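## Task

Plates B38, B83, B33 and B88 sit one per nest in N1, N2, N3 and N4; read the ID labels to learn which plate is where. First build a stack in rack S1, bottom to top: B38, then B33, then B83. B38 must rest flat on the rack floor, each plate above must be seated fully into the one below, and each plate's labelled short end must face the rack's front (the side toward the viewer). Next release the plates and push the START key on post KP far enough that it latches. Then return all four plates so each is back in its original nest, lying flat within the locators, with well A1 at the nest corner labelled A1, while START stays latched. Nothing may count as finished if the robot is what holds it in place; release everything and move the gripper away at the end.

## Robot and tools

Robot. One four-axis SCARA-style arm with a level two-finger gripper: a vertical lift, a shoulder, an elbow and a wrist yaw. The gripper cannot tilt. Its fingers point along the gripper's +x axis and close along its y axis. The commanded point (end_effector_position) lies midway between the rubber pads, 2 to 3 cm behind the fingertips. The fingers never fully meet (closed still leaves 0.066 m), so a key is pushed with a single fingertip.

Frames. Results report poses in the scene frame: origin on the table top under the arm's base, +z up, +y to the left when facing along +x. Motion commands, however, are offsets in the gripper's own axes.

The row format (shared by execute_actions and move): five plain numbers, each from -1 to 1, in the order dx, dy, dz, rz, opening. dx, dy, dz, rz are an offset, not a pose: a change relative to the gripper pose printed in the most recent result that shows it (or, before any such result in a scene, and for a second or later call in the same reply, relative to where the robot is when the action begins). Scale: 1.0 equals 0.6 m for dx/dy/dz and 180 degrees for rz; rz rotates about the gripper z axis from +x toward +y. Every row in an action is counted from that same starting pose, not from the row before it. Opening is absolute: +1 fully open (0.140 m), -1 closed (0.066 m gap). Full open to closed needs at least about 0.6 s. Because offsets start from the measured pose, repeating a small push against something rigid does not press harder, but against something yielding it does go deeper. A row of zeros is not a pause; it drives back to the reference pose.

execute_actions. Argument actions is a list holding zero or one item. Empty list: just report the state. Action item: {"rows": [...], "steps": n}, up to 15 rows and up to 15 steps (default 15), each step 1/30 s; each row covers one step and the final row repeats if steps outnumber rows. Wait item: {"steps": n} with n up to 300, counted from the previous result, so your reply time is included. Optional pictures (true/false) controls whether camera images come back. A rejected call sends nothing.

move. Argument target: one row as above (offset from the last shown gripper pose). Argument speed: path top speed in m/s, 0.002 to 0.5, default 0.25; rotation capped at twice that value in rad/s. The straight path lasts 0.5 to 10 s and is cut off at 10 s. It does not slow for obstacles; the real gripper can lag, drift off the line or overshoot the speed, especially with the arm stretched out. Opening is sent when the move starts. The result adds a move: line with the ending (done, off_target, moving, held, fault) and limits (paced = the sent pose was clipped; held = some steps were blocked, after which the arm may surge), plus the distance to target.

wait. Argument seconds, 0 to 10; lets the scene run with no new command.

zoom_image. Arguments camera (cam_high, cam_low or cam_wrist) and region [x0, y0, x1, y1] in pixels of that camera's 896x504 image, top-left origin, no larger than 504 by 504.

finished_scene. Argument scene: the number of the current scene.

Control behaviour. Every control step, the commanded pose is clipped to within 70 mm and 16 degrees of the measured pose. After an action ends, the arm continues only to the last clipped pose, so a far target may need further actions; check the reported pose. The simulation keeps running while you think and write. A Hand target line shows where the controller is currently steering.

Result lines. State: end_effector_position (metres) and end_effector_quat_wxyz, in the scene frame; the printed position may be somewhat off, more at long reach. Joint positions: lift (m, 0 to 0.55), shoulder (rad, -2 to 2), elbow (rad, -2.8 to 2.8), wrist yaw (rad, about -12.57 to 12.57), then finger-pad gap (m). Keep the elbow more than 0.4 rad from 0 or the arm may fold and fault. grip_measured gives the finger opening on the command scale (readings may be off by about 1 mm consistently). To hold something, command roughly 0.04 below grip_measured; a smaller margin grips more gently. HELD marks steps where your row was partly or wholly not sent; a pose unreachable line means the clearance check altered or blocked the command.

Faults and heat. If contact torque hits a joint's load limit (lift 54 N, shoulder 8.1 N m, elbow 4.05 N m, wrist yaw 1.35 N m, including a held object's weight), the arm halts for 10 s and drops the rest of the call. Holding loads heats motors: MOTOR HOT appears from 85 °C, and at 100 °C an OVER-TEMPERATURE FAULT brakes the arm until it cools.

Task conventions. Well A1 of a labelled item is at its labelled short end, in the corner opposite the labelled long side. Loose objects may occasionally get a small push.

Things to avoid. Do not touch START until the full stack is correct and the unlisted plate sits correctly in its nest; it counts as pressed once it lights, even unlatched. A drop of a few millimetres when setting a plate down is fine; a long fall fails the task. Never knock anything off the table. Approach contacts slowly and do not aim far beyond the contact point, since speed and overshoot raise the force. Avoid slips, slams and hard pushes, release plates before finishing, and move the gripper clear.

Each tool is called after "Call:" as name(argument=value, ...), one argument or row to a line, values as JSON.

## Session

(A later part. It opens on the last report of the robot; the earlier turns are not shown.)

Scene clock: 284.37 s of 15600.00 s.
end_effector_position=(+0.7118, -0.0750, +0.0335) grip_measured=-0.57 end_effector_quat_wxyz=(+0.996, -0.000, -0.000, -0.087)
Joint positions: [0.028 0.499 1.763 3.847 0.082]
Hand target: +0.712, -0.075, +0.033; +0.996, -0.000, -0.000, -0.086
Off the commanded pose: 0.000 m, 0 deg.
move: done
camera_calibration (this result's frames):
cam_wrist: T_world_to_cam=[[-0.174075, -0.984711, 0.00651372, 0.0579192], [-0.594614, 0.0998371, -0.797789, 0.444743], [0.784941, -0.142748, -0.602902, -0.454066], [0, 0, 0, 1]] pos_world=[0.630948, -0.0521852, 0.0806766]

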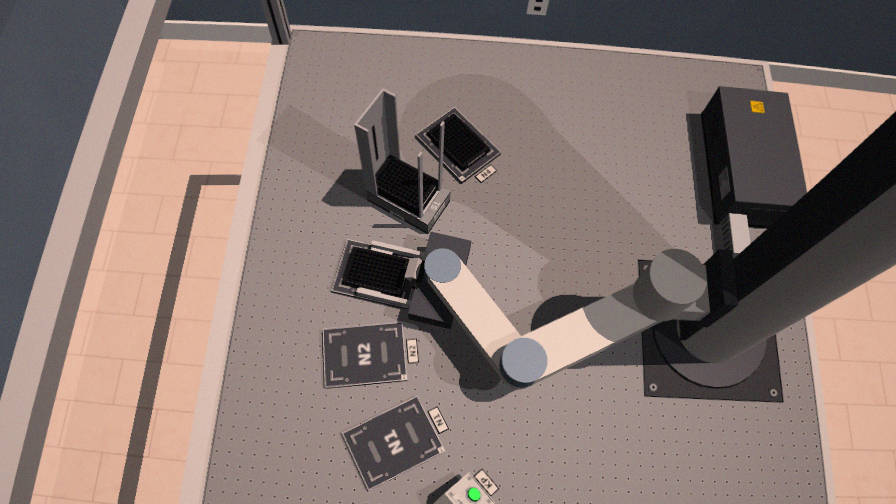

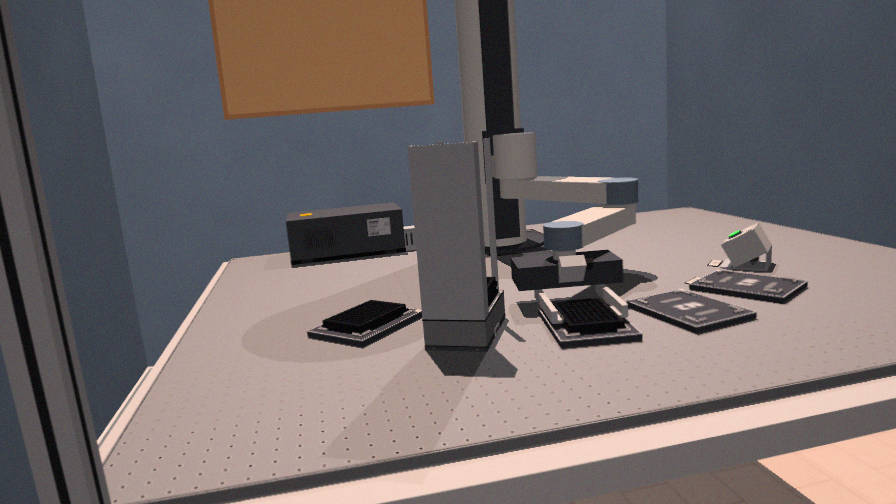

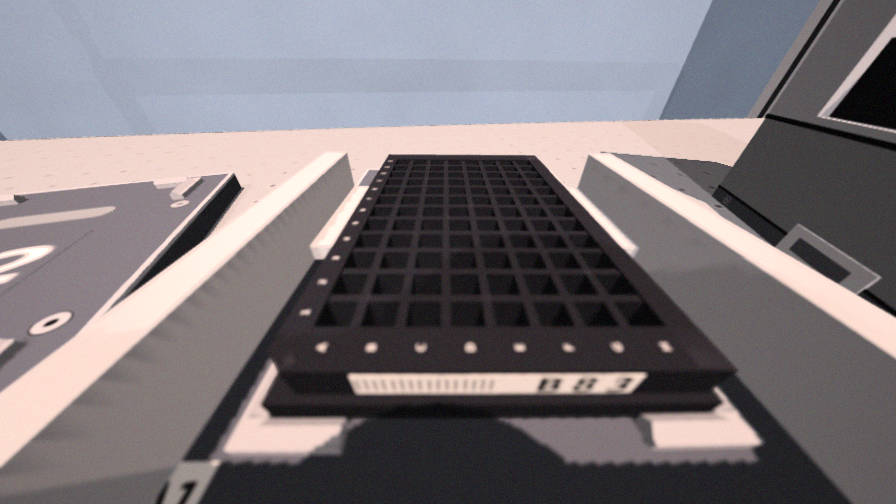

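Call:
move(
  target=[0,0,0,0,0.2],
)

Call:
move(
  target=[0,0,0.0875,0,0.2],
)

Call:
move(
  target=[-0.2833,0,0,0,0.2],
)

Call:
move(
  target=[0.0653,-0.2533,0,-0.0968,0.2],
)

Call:
move(
  target=[0.207,0,0,0,0.2],
  speed=0.15,
)

Scene clock: 291.73 s of 15600.00 s.
end_effector_position=(+0.7118, -0.0750, +0.0335) grip_measured=+0.20 end_effector_quat_wxyz=(+0.996, -0.000, -0.000, -0.087)
Joint positions: [0.028 0.499 1.763 3.847 0.11 ]
Hand target: +0.712, -0.075, +0.033; +0.996, -0.000, -0.000, -0.087
Off the commanded pose: 0.000 m, 0 deg.
After step 90, 3.67 s passed at rest.
move: done
camera_calibration (this result's frames):
cam_wrist: T_world_to_cam=[[-0.17417, -0.984694, 0.00651372, 0.0579571], [-0.594604, 0.0998947, -0.797789, 0.444734], [0.784927, -0.142824, -0.602902, -0.454053], [0, 0, 0, 1]] pos_world=[0.630933, -0.0522062, 0.0806766]

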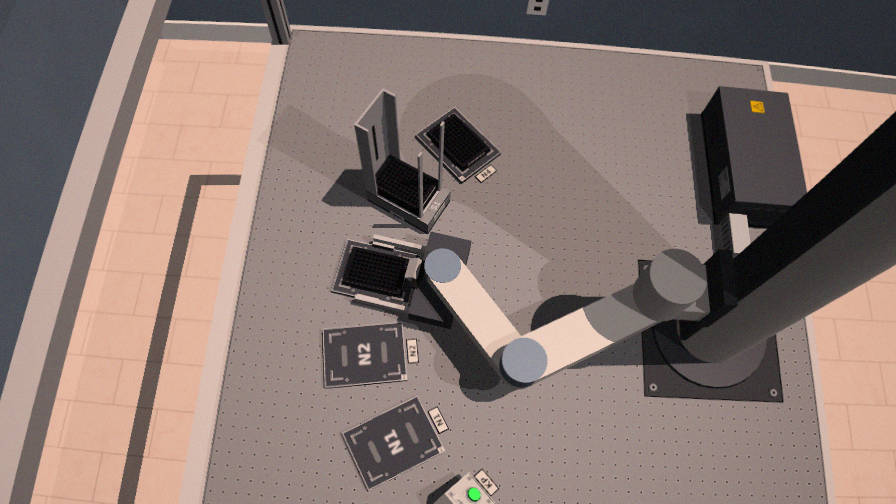

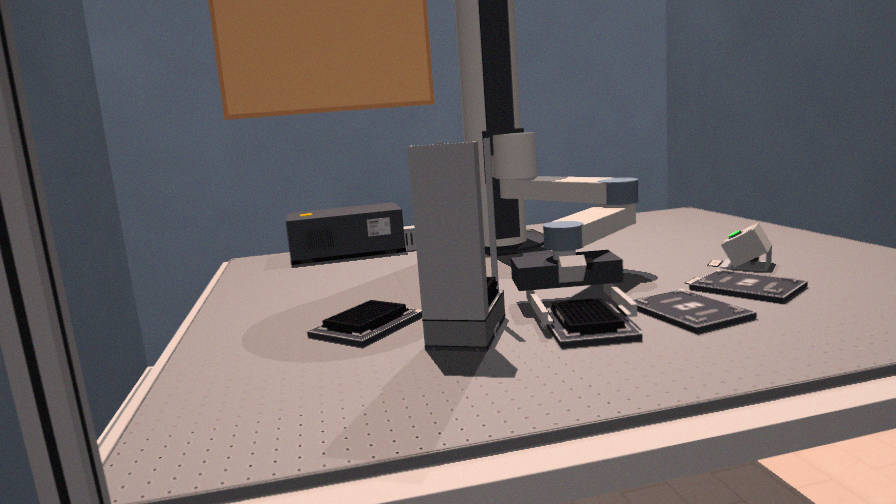

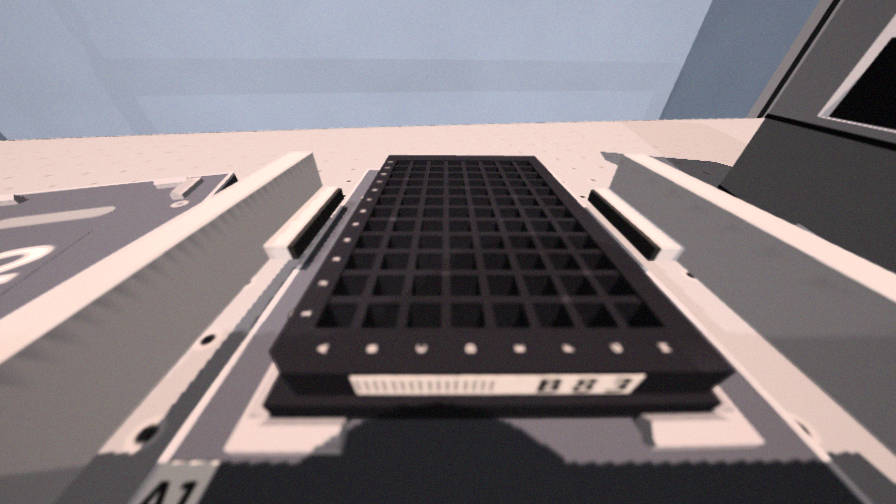

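Scene clock: 292.47 s of 15600.00 s.
end_effector_position=(+0.7118, -0.0750, +0.0860) grip_measured=+0.20 end_effector_quat_wxyz=(+0.996, -0.000, -0.000, -0.087)
Joint positions: [0.081 0.499 1.763 3.847 0.11 ]
Hand target: +0.712, -0.075, +0.086; +0.996, -0.000, -0.000, -0.087
Off the commanded pose: 0.000 m, 0 deg.
move: done
camera_calibration (this result's frames):
cam_wrist: T_world_to_cam=[[-0.174135, -0.9847, 0.00651372, 0.0576008], [-0.594608, 0.0998738, -0.797789, 0.486675], [0.784932, -0.142796, -0.602902, -0.422365], [0, 0, 0, 1]] pos_world=[0.630939, -0.0521988, 0.133244]

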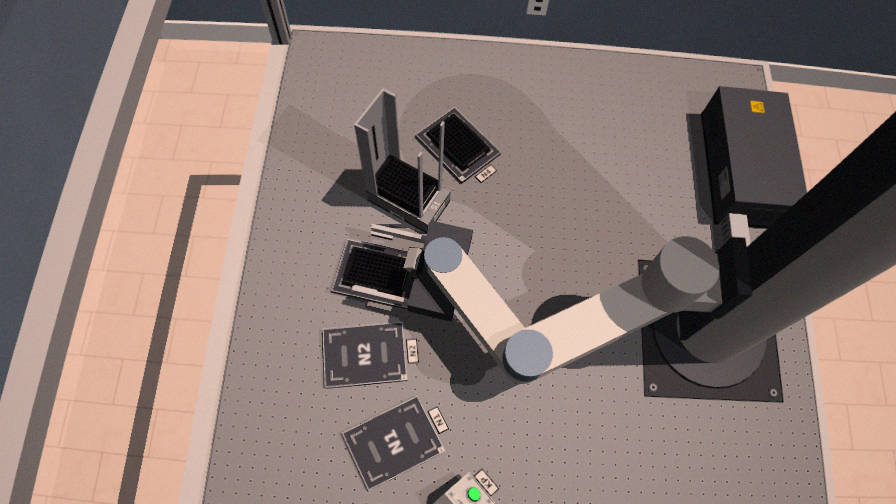

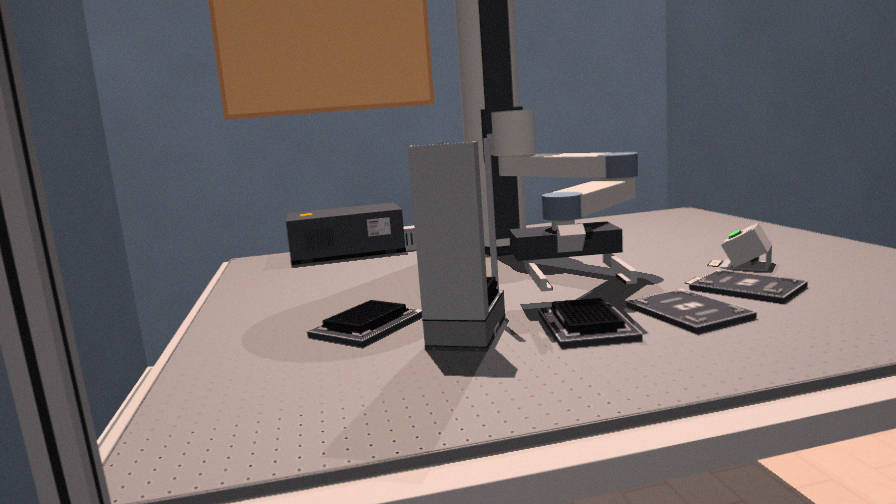

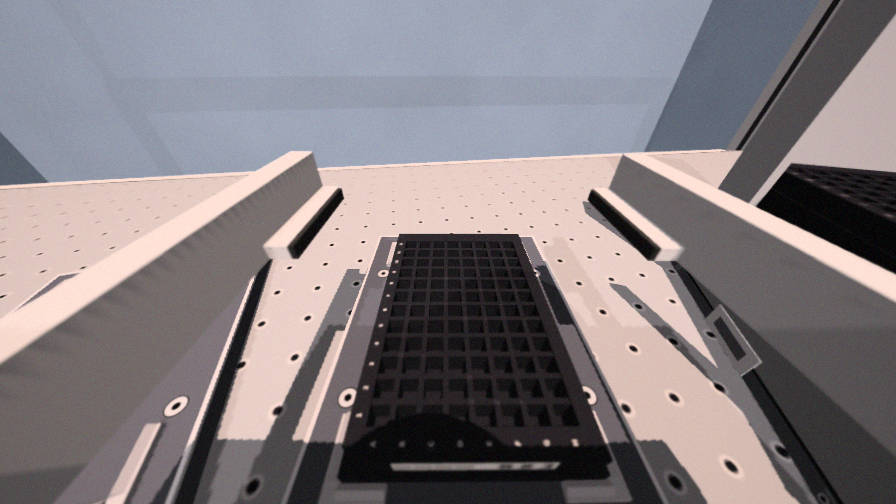

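Scene clock: 293.57 s of 15600.00 s.
end_effector_position=(+0.5443, -0.0456, +0.0860) grip_measured=+0.20 end_effector_quat_wxyz=(+0.996, -0.000, -0.000, -0.087)
Joint positions: [0.081 0.866 0.915 4.328 0.11 ]
Hand target: +0.544, -0.046, +0.086; +0.996, -0.000, -0.000, -0.087
Off the commanded pose: 0.000 m, 0 deg.
move: done
camera_calibration (this result's frames):
cam_wrist: T_world_to_cam=[[-0.174287, -0.984673, 0.00651372, 0.0574599], [-0.594592, 0.0999652, -0.797789, 0.384165], [0.78491, -0.142917, -0.602902, -0.286742], [0, 0, 0, 1]] pos_world=[0.463503, -0.0228042, 0.133231]

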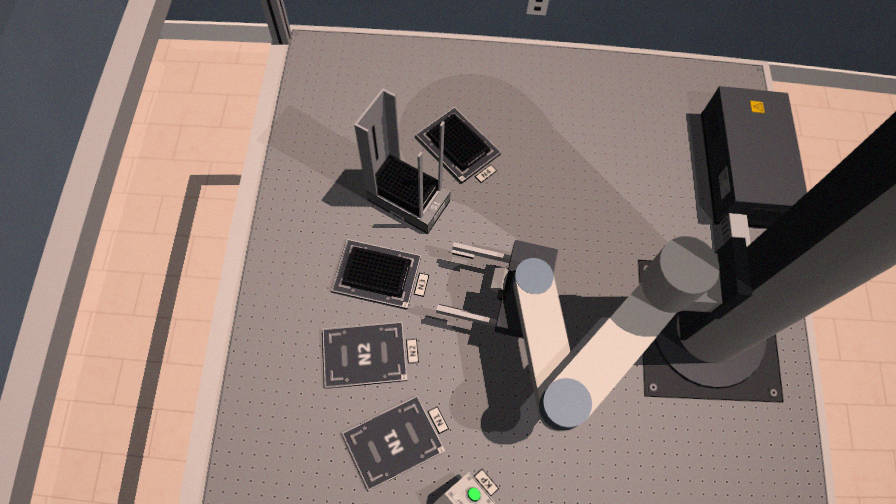

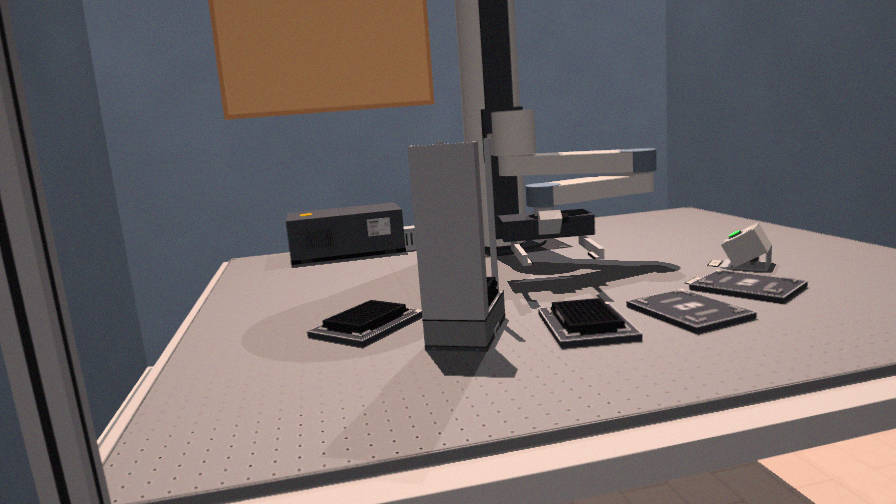

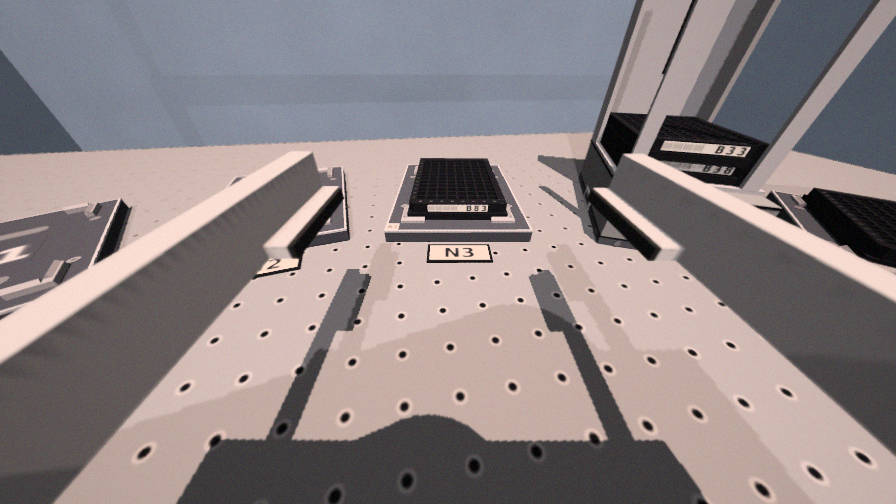

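Scene clock: 294.60 s of 15600.00 s.
end_effector_position=(+0.5566, -0.2022, +0.0860) grip_measured=+0.20 end_effector_quat_wxyz=(+0.972, -0.000, -0.000, -0.237)
Joint positions: [0.081 0.374 1.183 4.248 0.11 ]
Hand target: +0.557, -0.202, +0.086; +0.972, -0.000, -0.000, -0.237
Off the commanded pose: 0.000 m, 0 deg.
move: done
camera_calibration (this result's frames):
cam_wrist: T_world_to_cam=[[-0.461099, -0.887325, 0.00651372, 0.0847871], [-0.537389, 0.273398, -0.797789, 0.410333], [0.706117, -0.37136, -0.602902, -0.321073], [0, 0, 0, 1]] pos_world=[0.486319, -0.156184, 0.133231]

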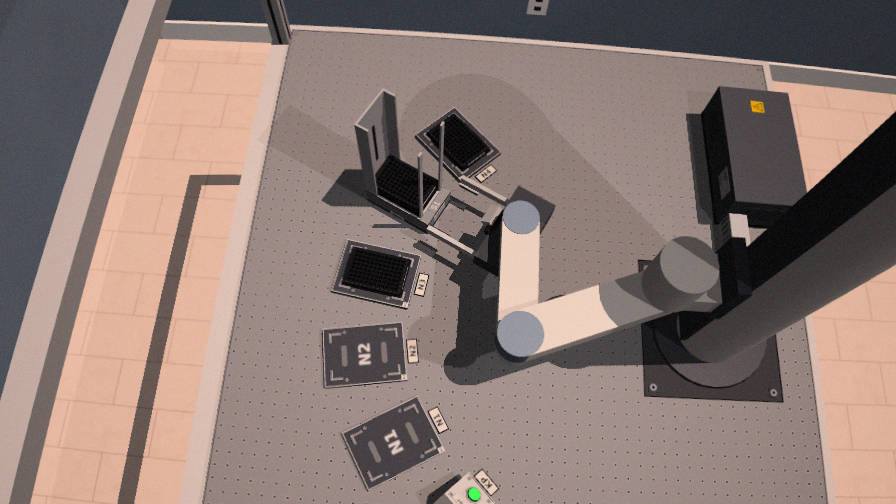

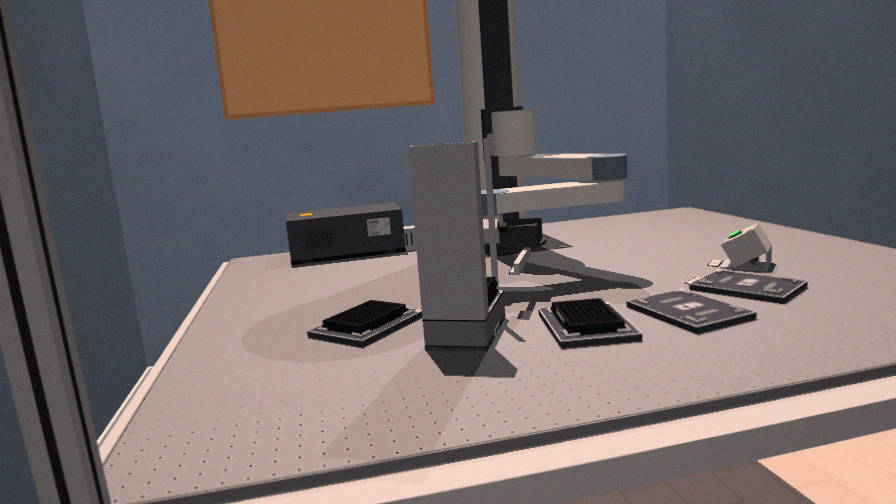

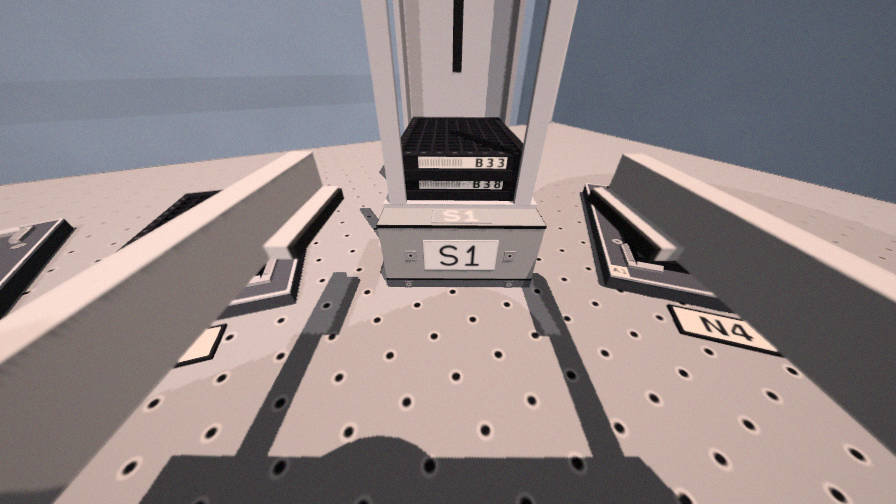

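Scene clock: 295.80 s of 15600.00 s.
end_effector_position=(+0.6669, -0.2593, +0.0860) grip_measured=+0.20 end_effector_quat_wxyz=(+0.972, -0.000, -0.000, -0.237)
Joint positions: [0.081 0.1   1.85  3.855 0.11 ]
Hand target: +0.667, -0.259, +0.086; +0.972, -0.000, -0.000, -0.237
Off the commanded pose: 0.000 m, 0 deg.
move: done
camera_calibration (this result's frames):
cam_wrist: T_world_to_cam=[[-0.460966, -0.887394, 0.00651372, 0.0848384], [-0.53743, 0.273318, -0.797789, 0.48522], [0.706172, -0.371254, -0.602902, -0.420158], [0, 0, 0, 1]] pos_world=[0.596583, -0.21332, 0.133236]

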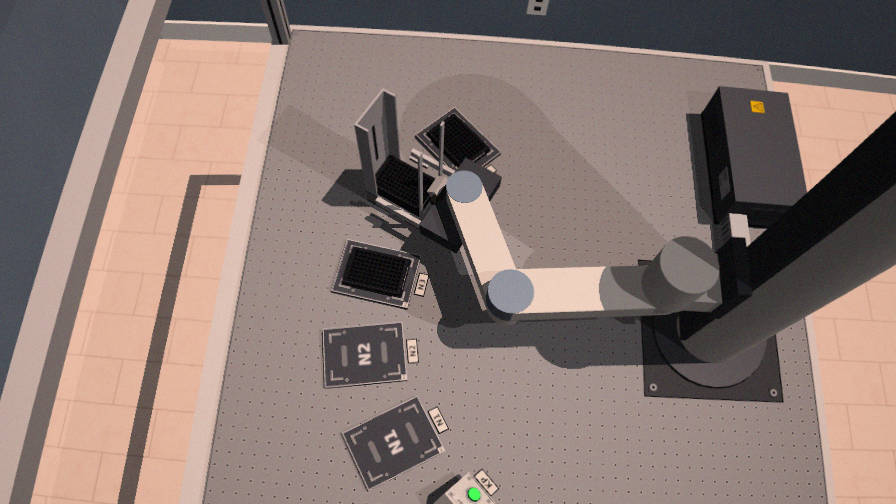

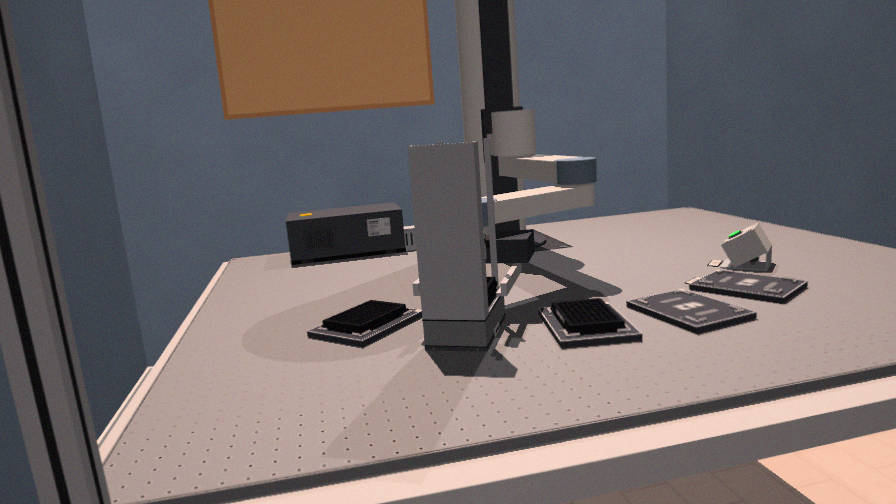

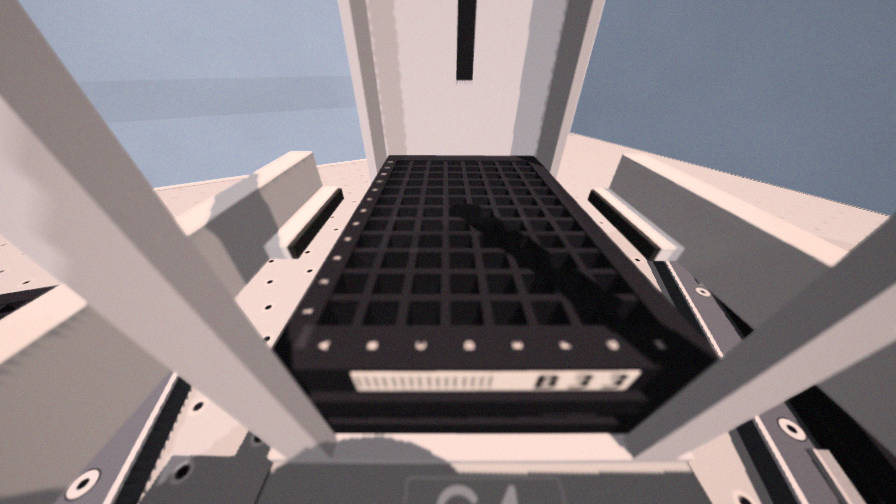

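Call:
move(
  target=[0.0012,0,-0.0008,0,-0.5],
)

Call:
move(
  target=[0,0,0,0,-0.63],
)

Call:
move(
  target=[0,0,0.413,0,-0.63],
  speed=0.1,
)

Call:
move(
  target=[-0.438,0.7652,0,0.3171,-0.63],
  speed=0.3,
)

Call:
move(
  target=[0,0,-0.475,0,-0.63],
)

Scene clock: 301.67 s of 15600.00 s.
end_effector_position=(+0.6675, -0.2595, +0.0856) grip_measured=-0.50 end_effector_quat_wxyz=(+0.972, -0.000, -0.000, -0.237)
Joint positions: [0.081 0.098 1.855 3.852 0.085]
Hand target: +0.668, -0.260, +0.086; +0.972, -0.000, -0.000, -0.237
Off the commanded pose: 0.000 m, 0 deg.
After step 90, 2.17 s passed at rest.
move: done
camera_calibration (this result's frames):
cam_wrist: T_world_to_cam=[[-0.460704, -0.88753, 0.00651372, 0.084728], [-0.53751, 0.273159, -0.797789, 0.485325], [0.706282, -0.371046, -0.602902, -0.420987], [0, 0, 0, 1]] pos_world=[0.597237, -0.213578, 0.132821]

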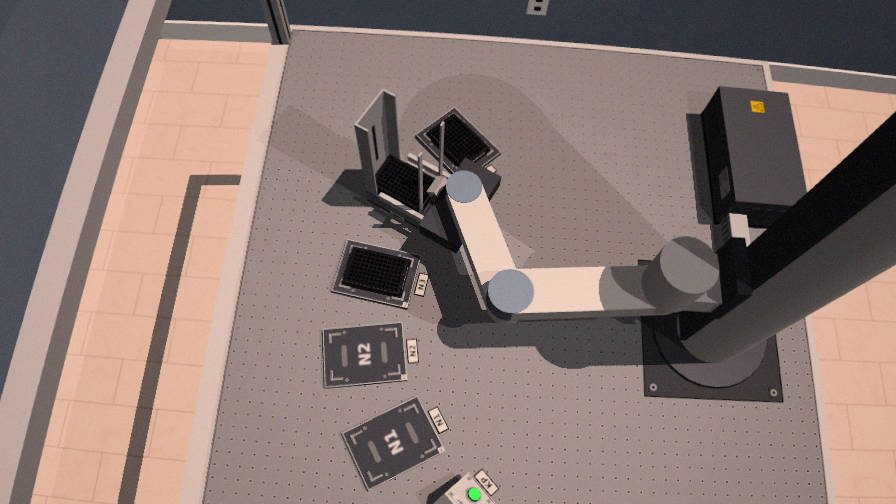

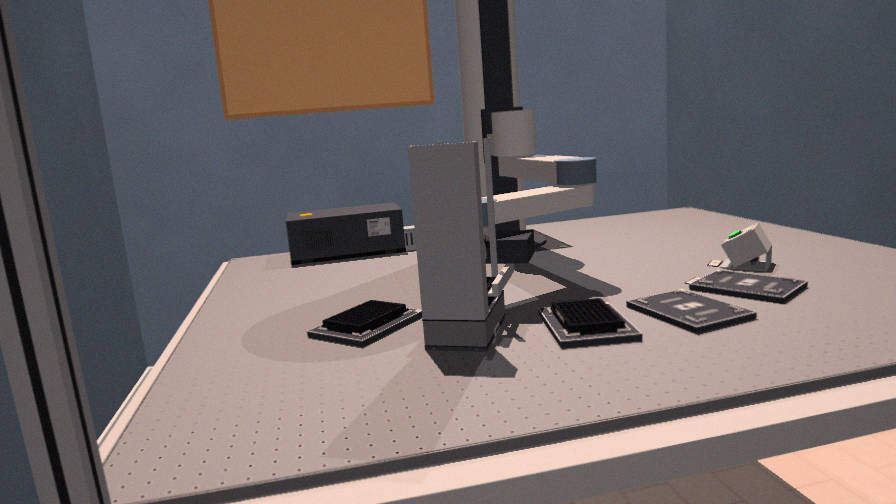

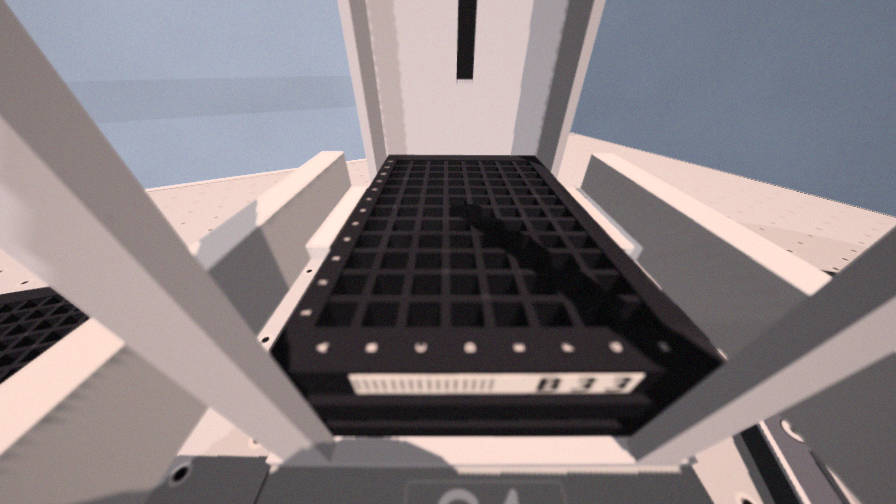

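Scene clock: 302.17 s of 15600.00 s.
end_effector_position=(+0.6675, -0.2595, +0.0856) grip_measured=-0.57 end_effector_quat_wxyz=(+0.972, -0.000, -0.000, -0.237)
Joint positions: [0.081 0.098 1.855 3.852 0.082]
Hand target: +0.668, -0.260, +0.086; +0.972, -0.000, -0.000, -0.237
Off the commanded pose: 0.000 m, 0 deg.
move: done
camera_calibration (this result's frames):
cam_wrist: T_world_to_cam=[[-0.460681, -0.887542, 0.00651372, 0.0847175], [-0.537517, 0.273145, -0.797789, 0.485325], [0.706292, -0.371028, -0.602902, -0.420987], [0, 0, 0, 1]] pos_world=[0.597238, -0.213572, 0.132821]

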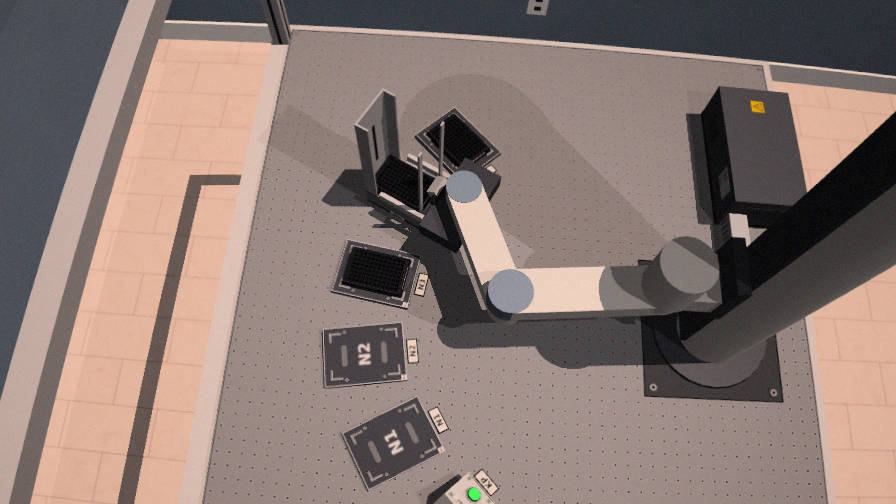

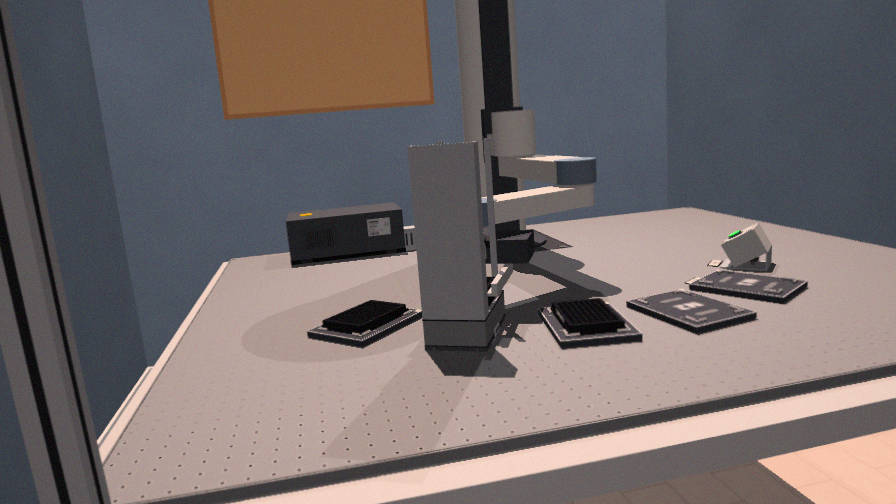

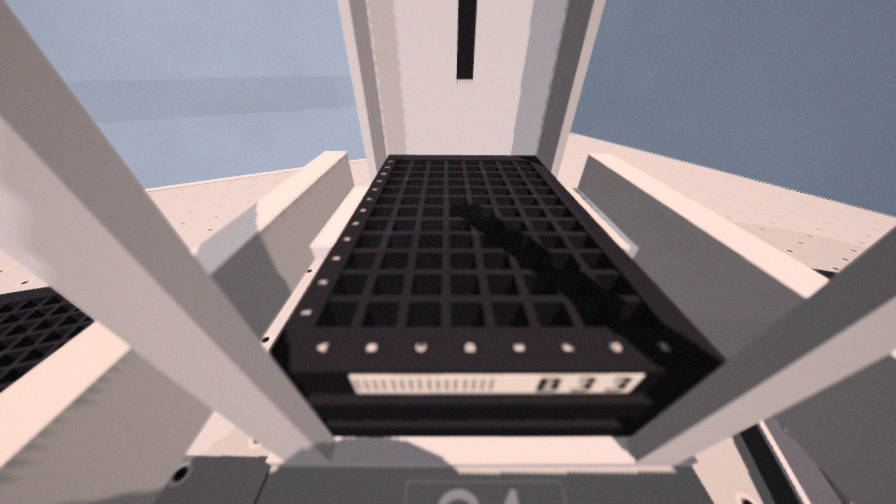

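Scene clock: 304.93 s of 15600.00 s.
end_effector_position=(+0.6675, -0.2595, +0.3335) grip_measured=-0.57 end_effector_quat_wxyz=(+0.972, -0.000, -0.000, -0.237)
Joint positions: [0.328 0.098 1.855 3.852 0.082]
Hand target: +0.668, -0.260, +0.333; +0.972, -0.000, -0.000, -0.237
Off the commanded pose: 0.000 m, 0 deg.
move: done
camera_calibration (this result's frames):
cam_wrist: T_world_to_cam=[[-0.46064, -0.887563, 0.00651372, 0.0830853], [-0.53753, 0.27312, -0.797789, 0.683066], [0.706309, -0.370995, -0.602902, -0.271563], [0, 0, 0, 1]] pos_world=[0.597248, -0.213564, 0.380675]

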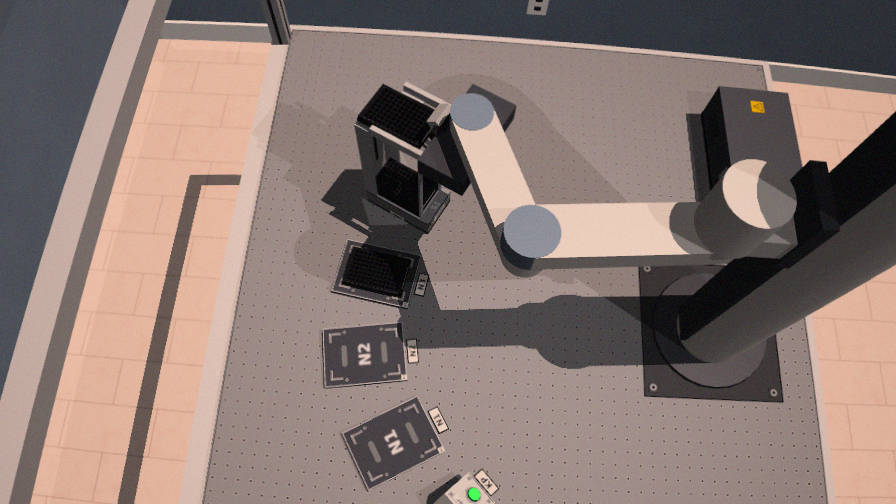

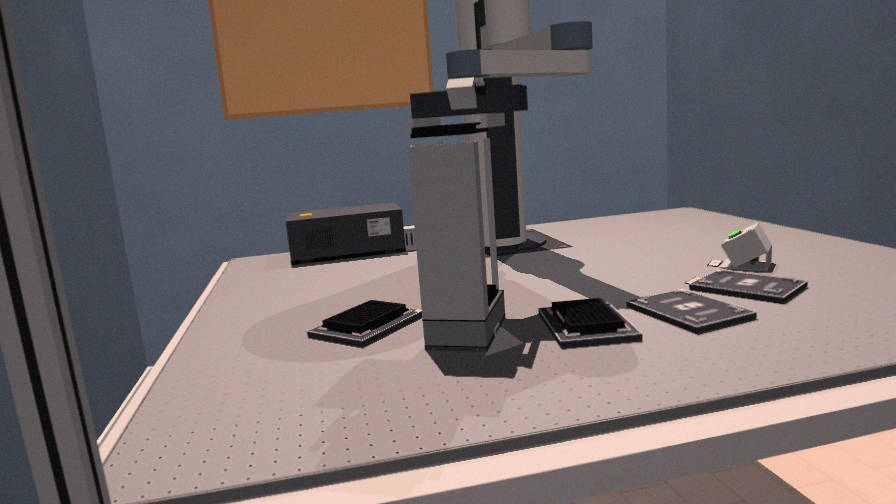

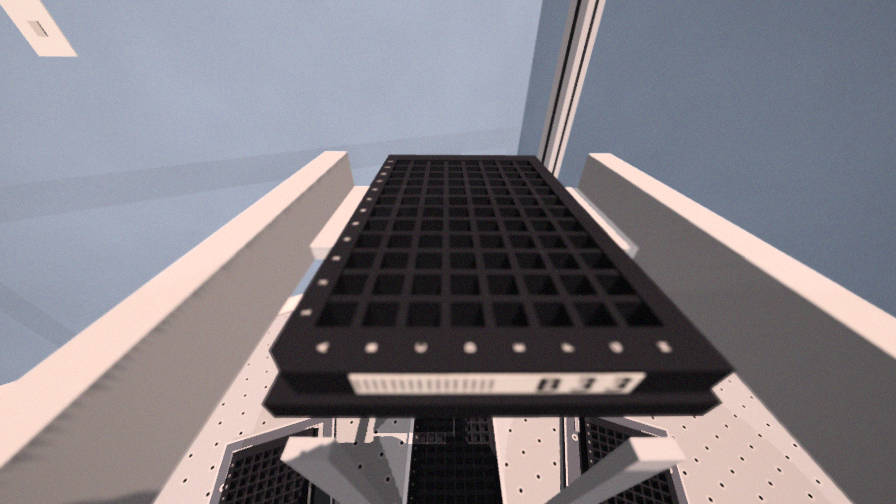

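Scene clock: 307.07 s of 15600.00 s.
end_effector_position=(+0.6450, +0.2692, +0.3335) grip_measured=-0.57 end_effector_quat_wxyz=(+0.967, -0.000, -0.000, +0.257)
Joint positions: [0.328 1.148 1.761 3.894 0.082]
Hand target: +0.645, +0.269, +0.333; +0.967, -0.000, -0.000, +0.256
Off the commanded pose: 0.000 m, 0 deg.
move: done
camera_calibration (this result's frames):
cam_wrist: T_world_to_cam=[[0.495149, -0.868784, 0.00651372, -0.079565], [-0.52124, -0.303054, -0.797789, 0.67117], [0.69508, 0.391629, -0.602902, -0.257583], [0, 0, 0, 1]] pos_world=[0.568278, 0.235153, 0.380673]

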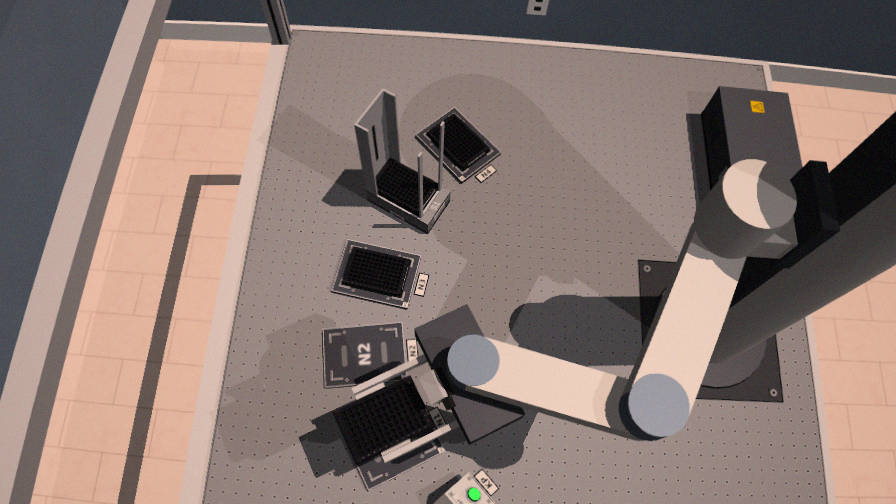

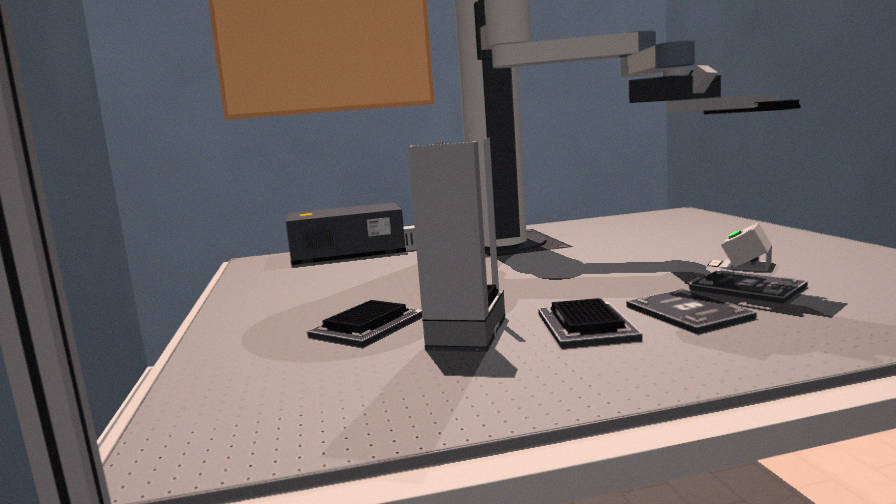

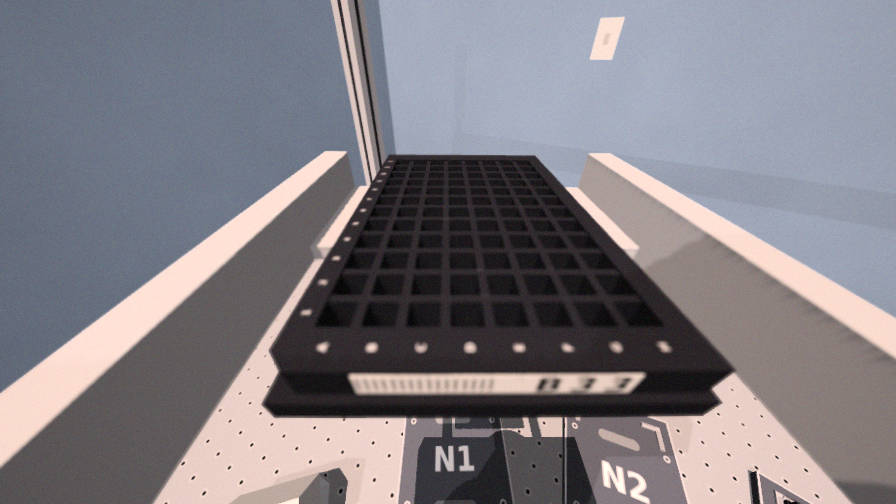

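Scene clock: 308.63 s of 15600.00 s.
end_effector_position=(+0.6450, +0.2692, +0.0484) grip_measured=-0.57 end_effector_quat_wxyz=(+0.967, -0.000, -0.000, +0.257)
Joint positions: [0.043 1.148 1.76  3.894 0.082]
Hand target: +0.645, +0.269, +0.048; +0.967, -0.000, -0.000, +0.257
Off the commanded pose: 0.000 m, 0 deg.
move: done
camera_calibration (this result's frames):
cam_wrist: T_world_to_cam=[[0.495118, -0.868801, 0.00651372, -0.077697], [-0.521251, -0.303035, -0.797789, 0.443736], [0.695094, 0.391604, -0.602902, -0.429457], [0, 0, 0, 1]] pos_world=[0.56828, 0.235142, 0.095593]

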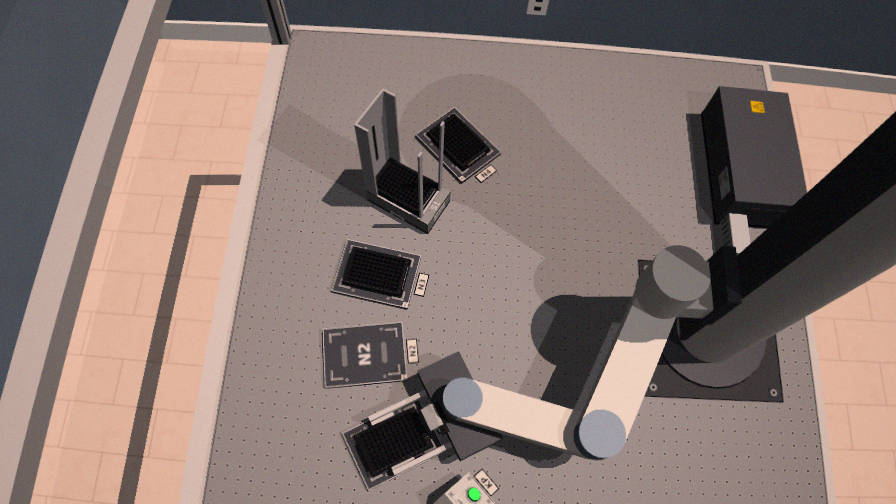

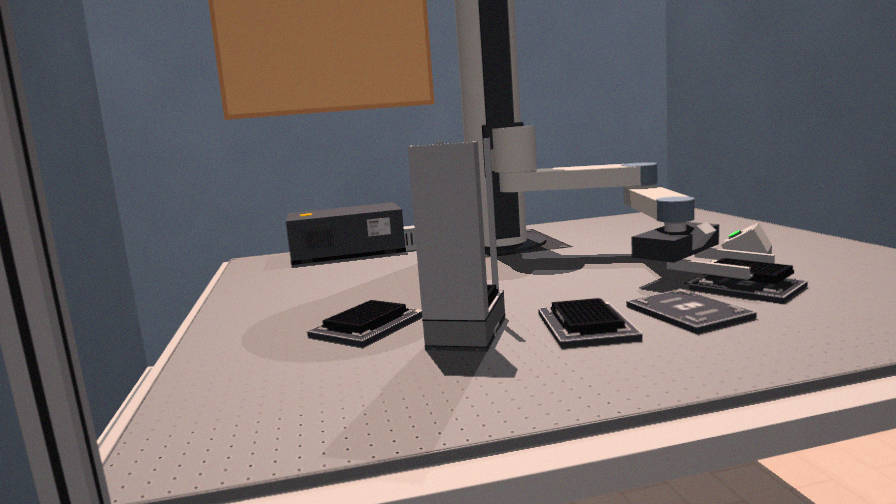

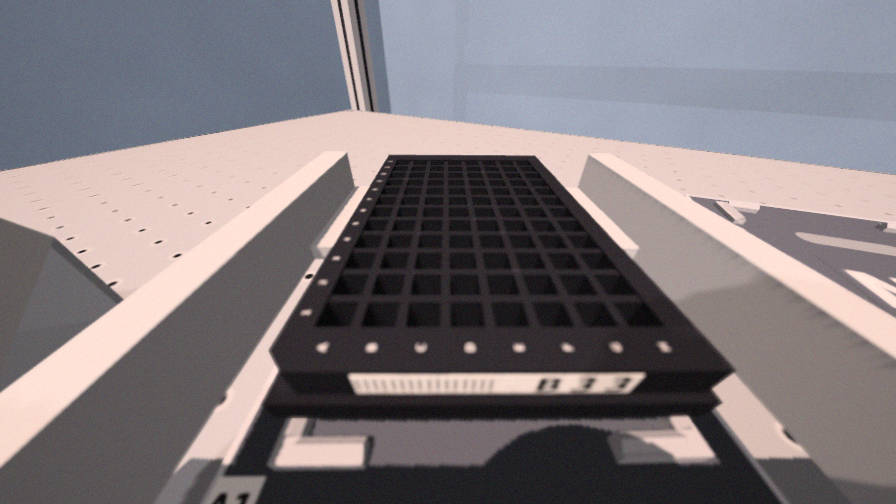

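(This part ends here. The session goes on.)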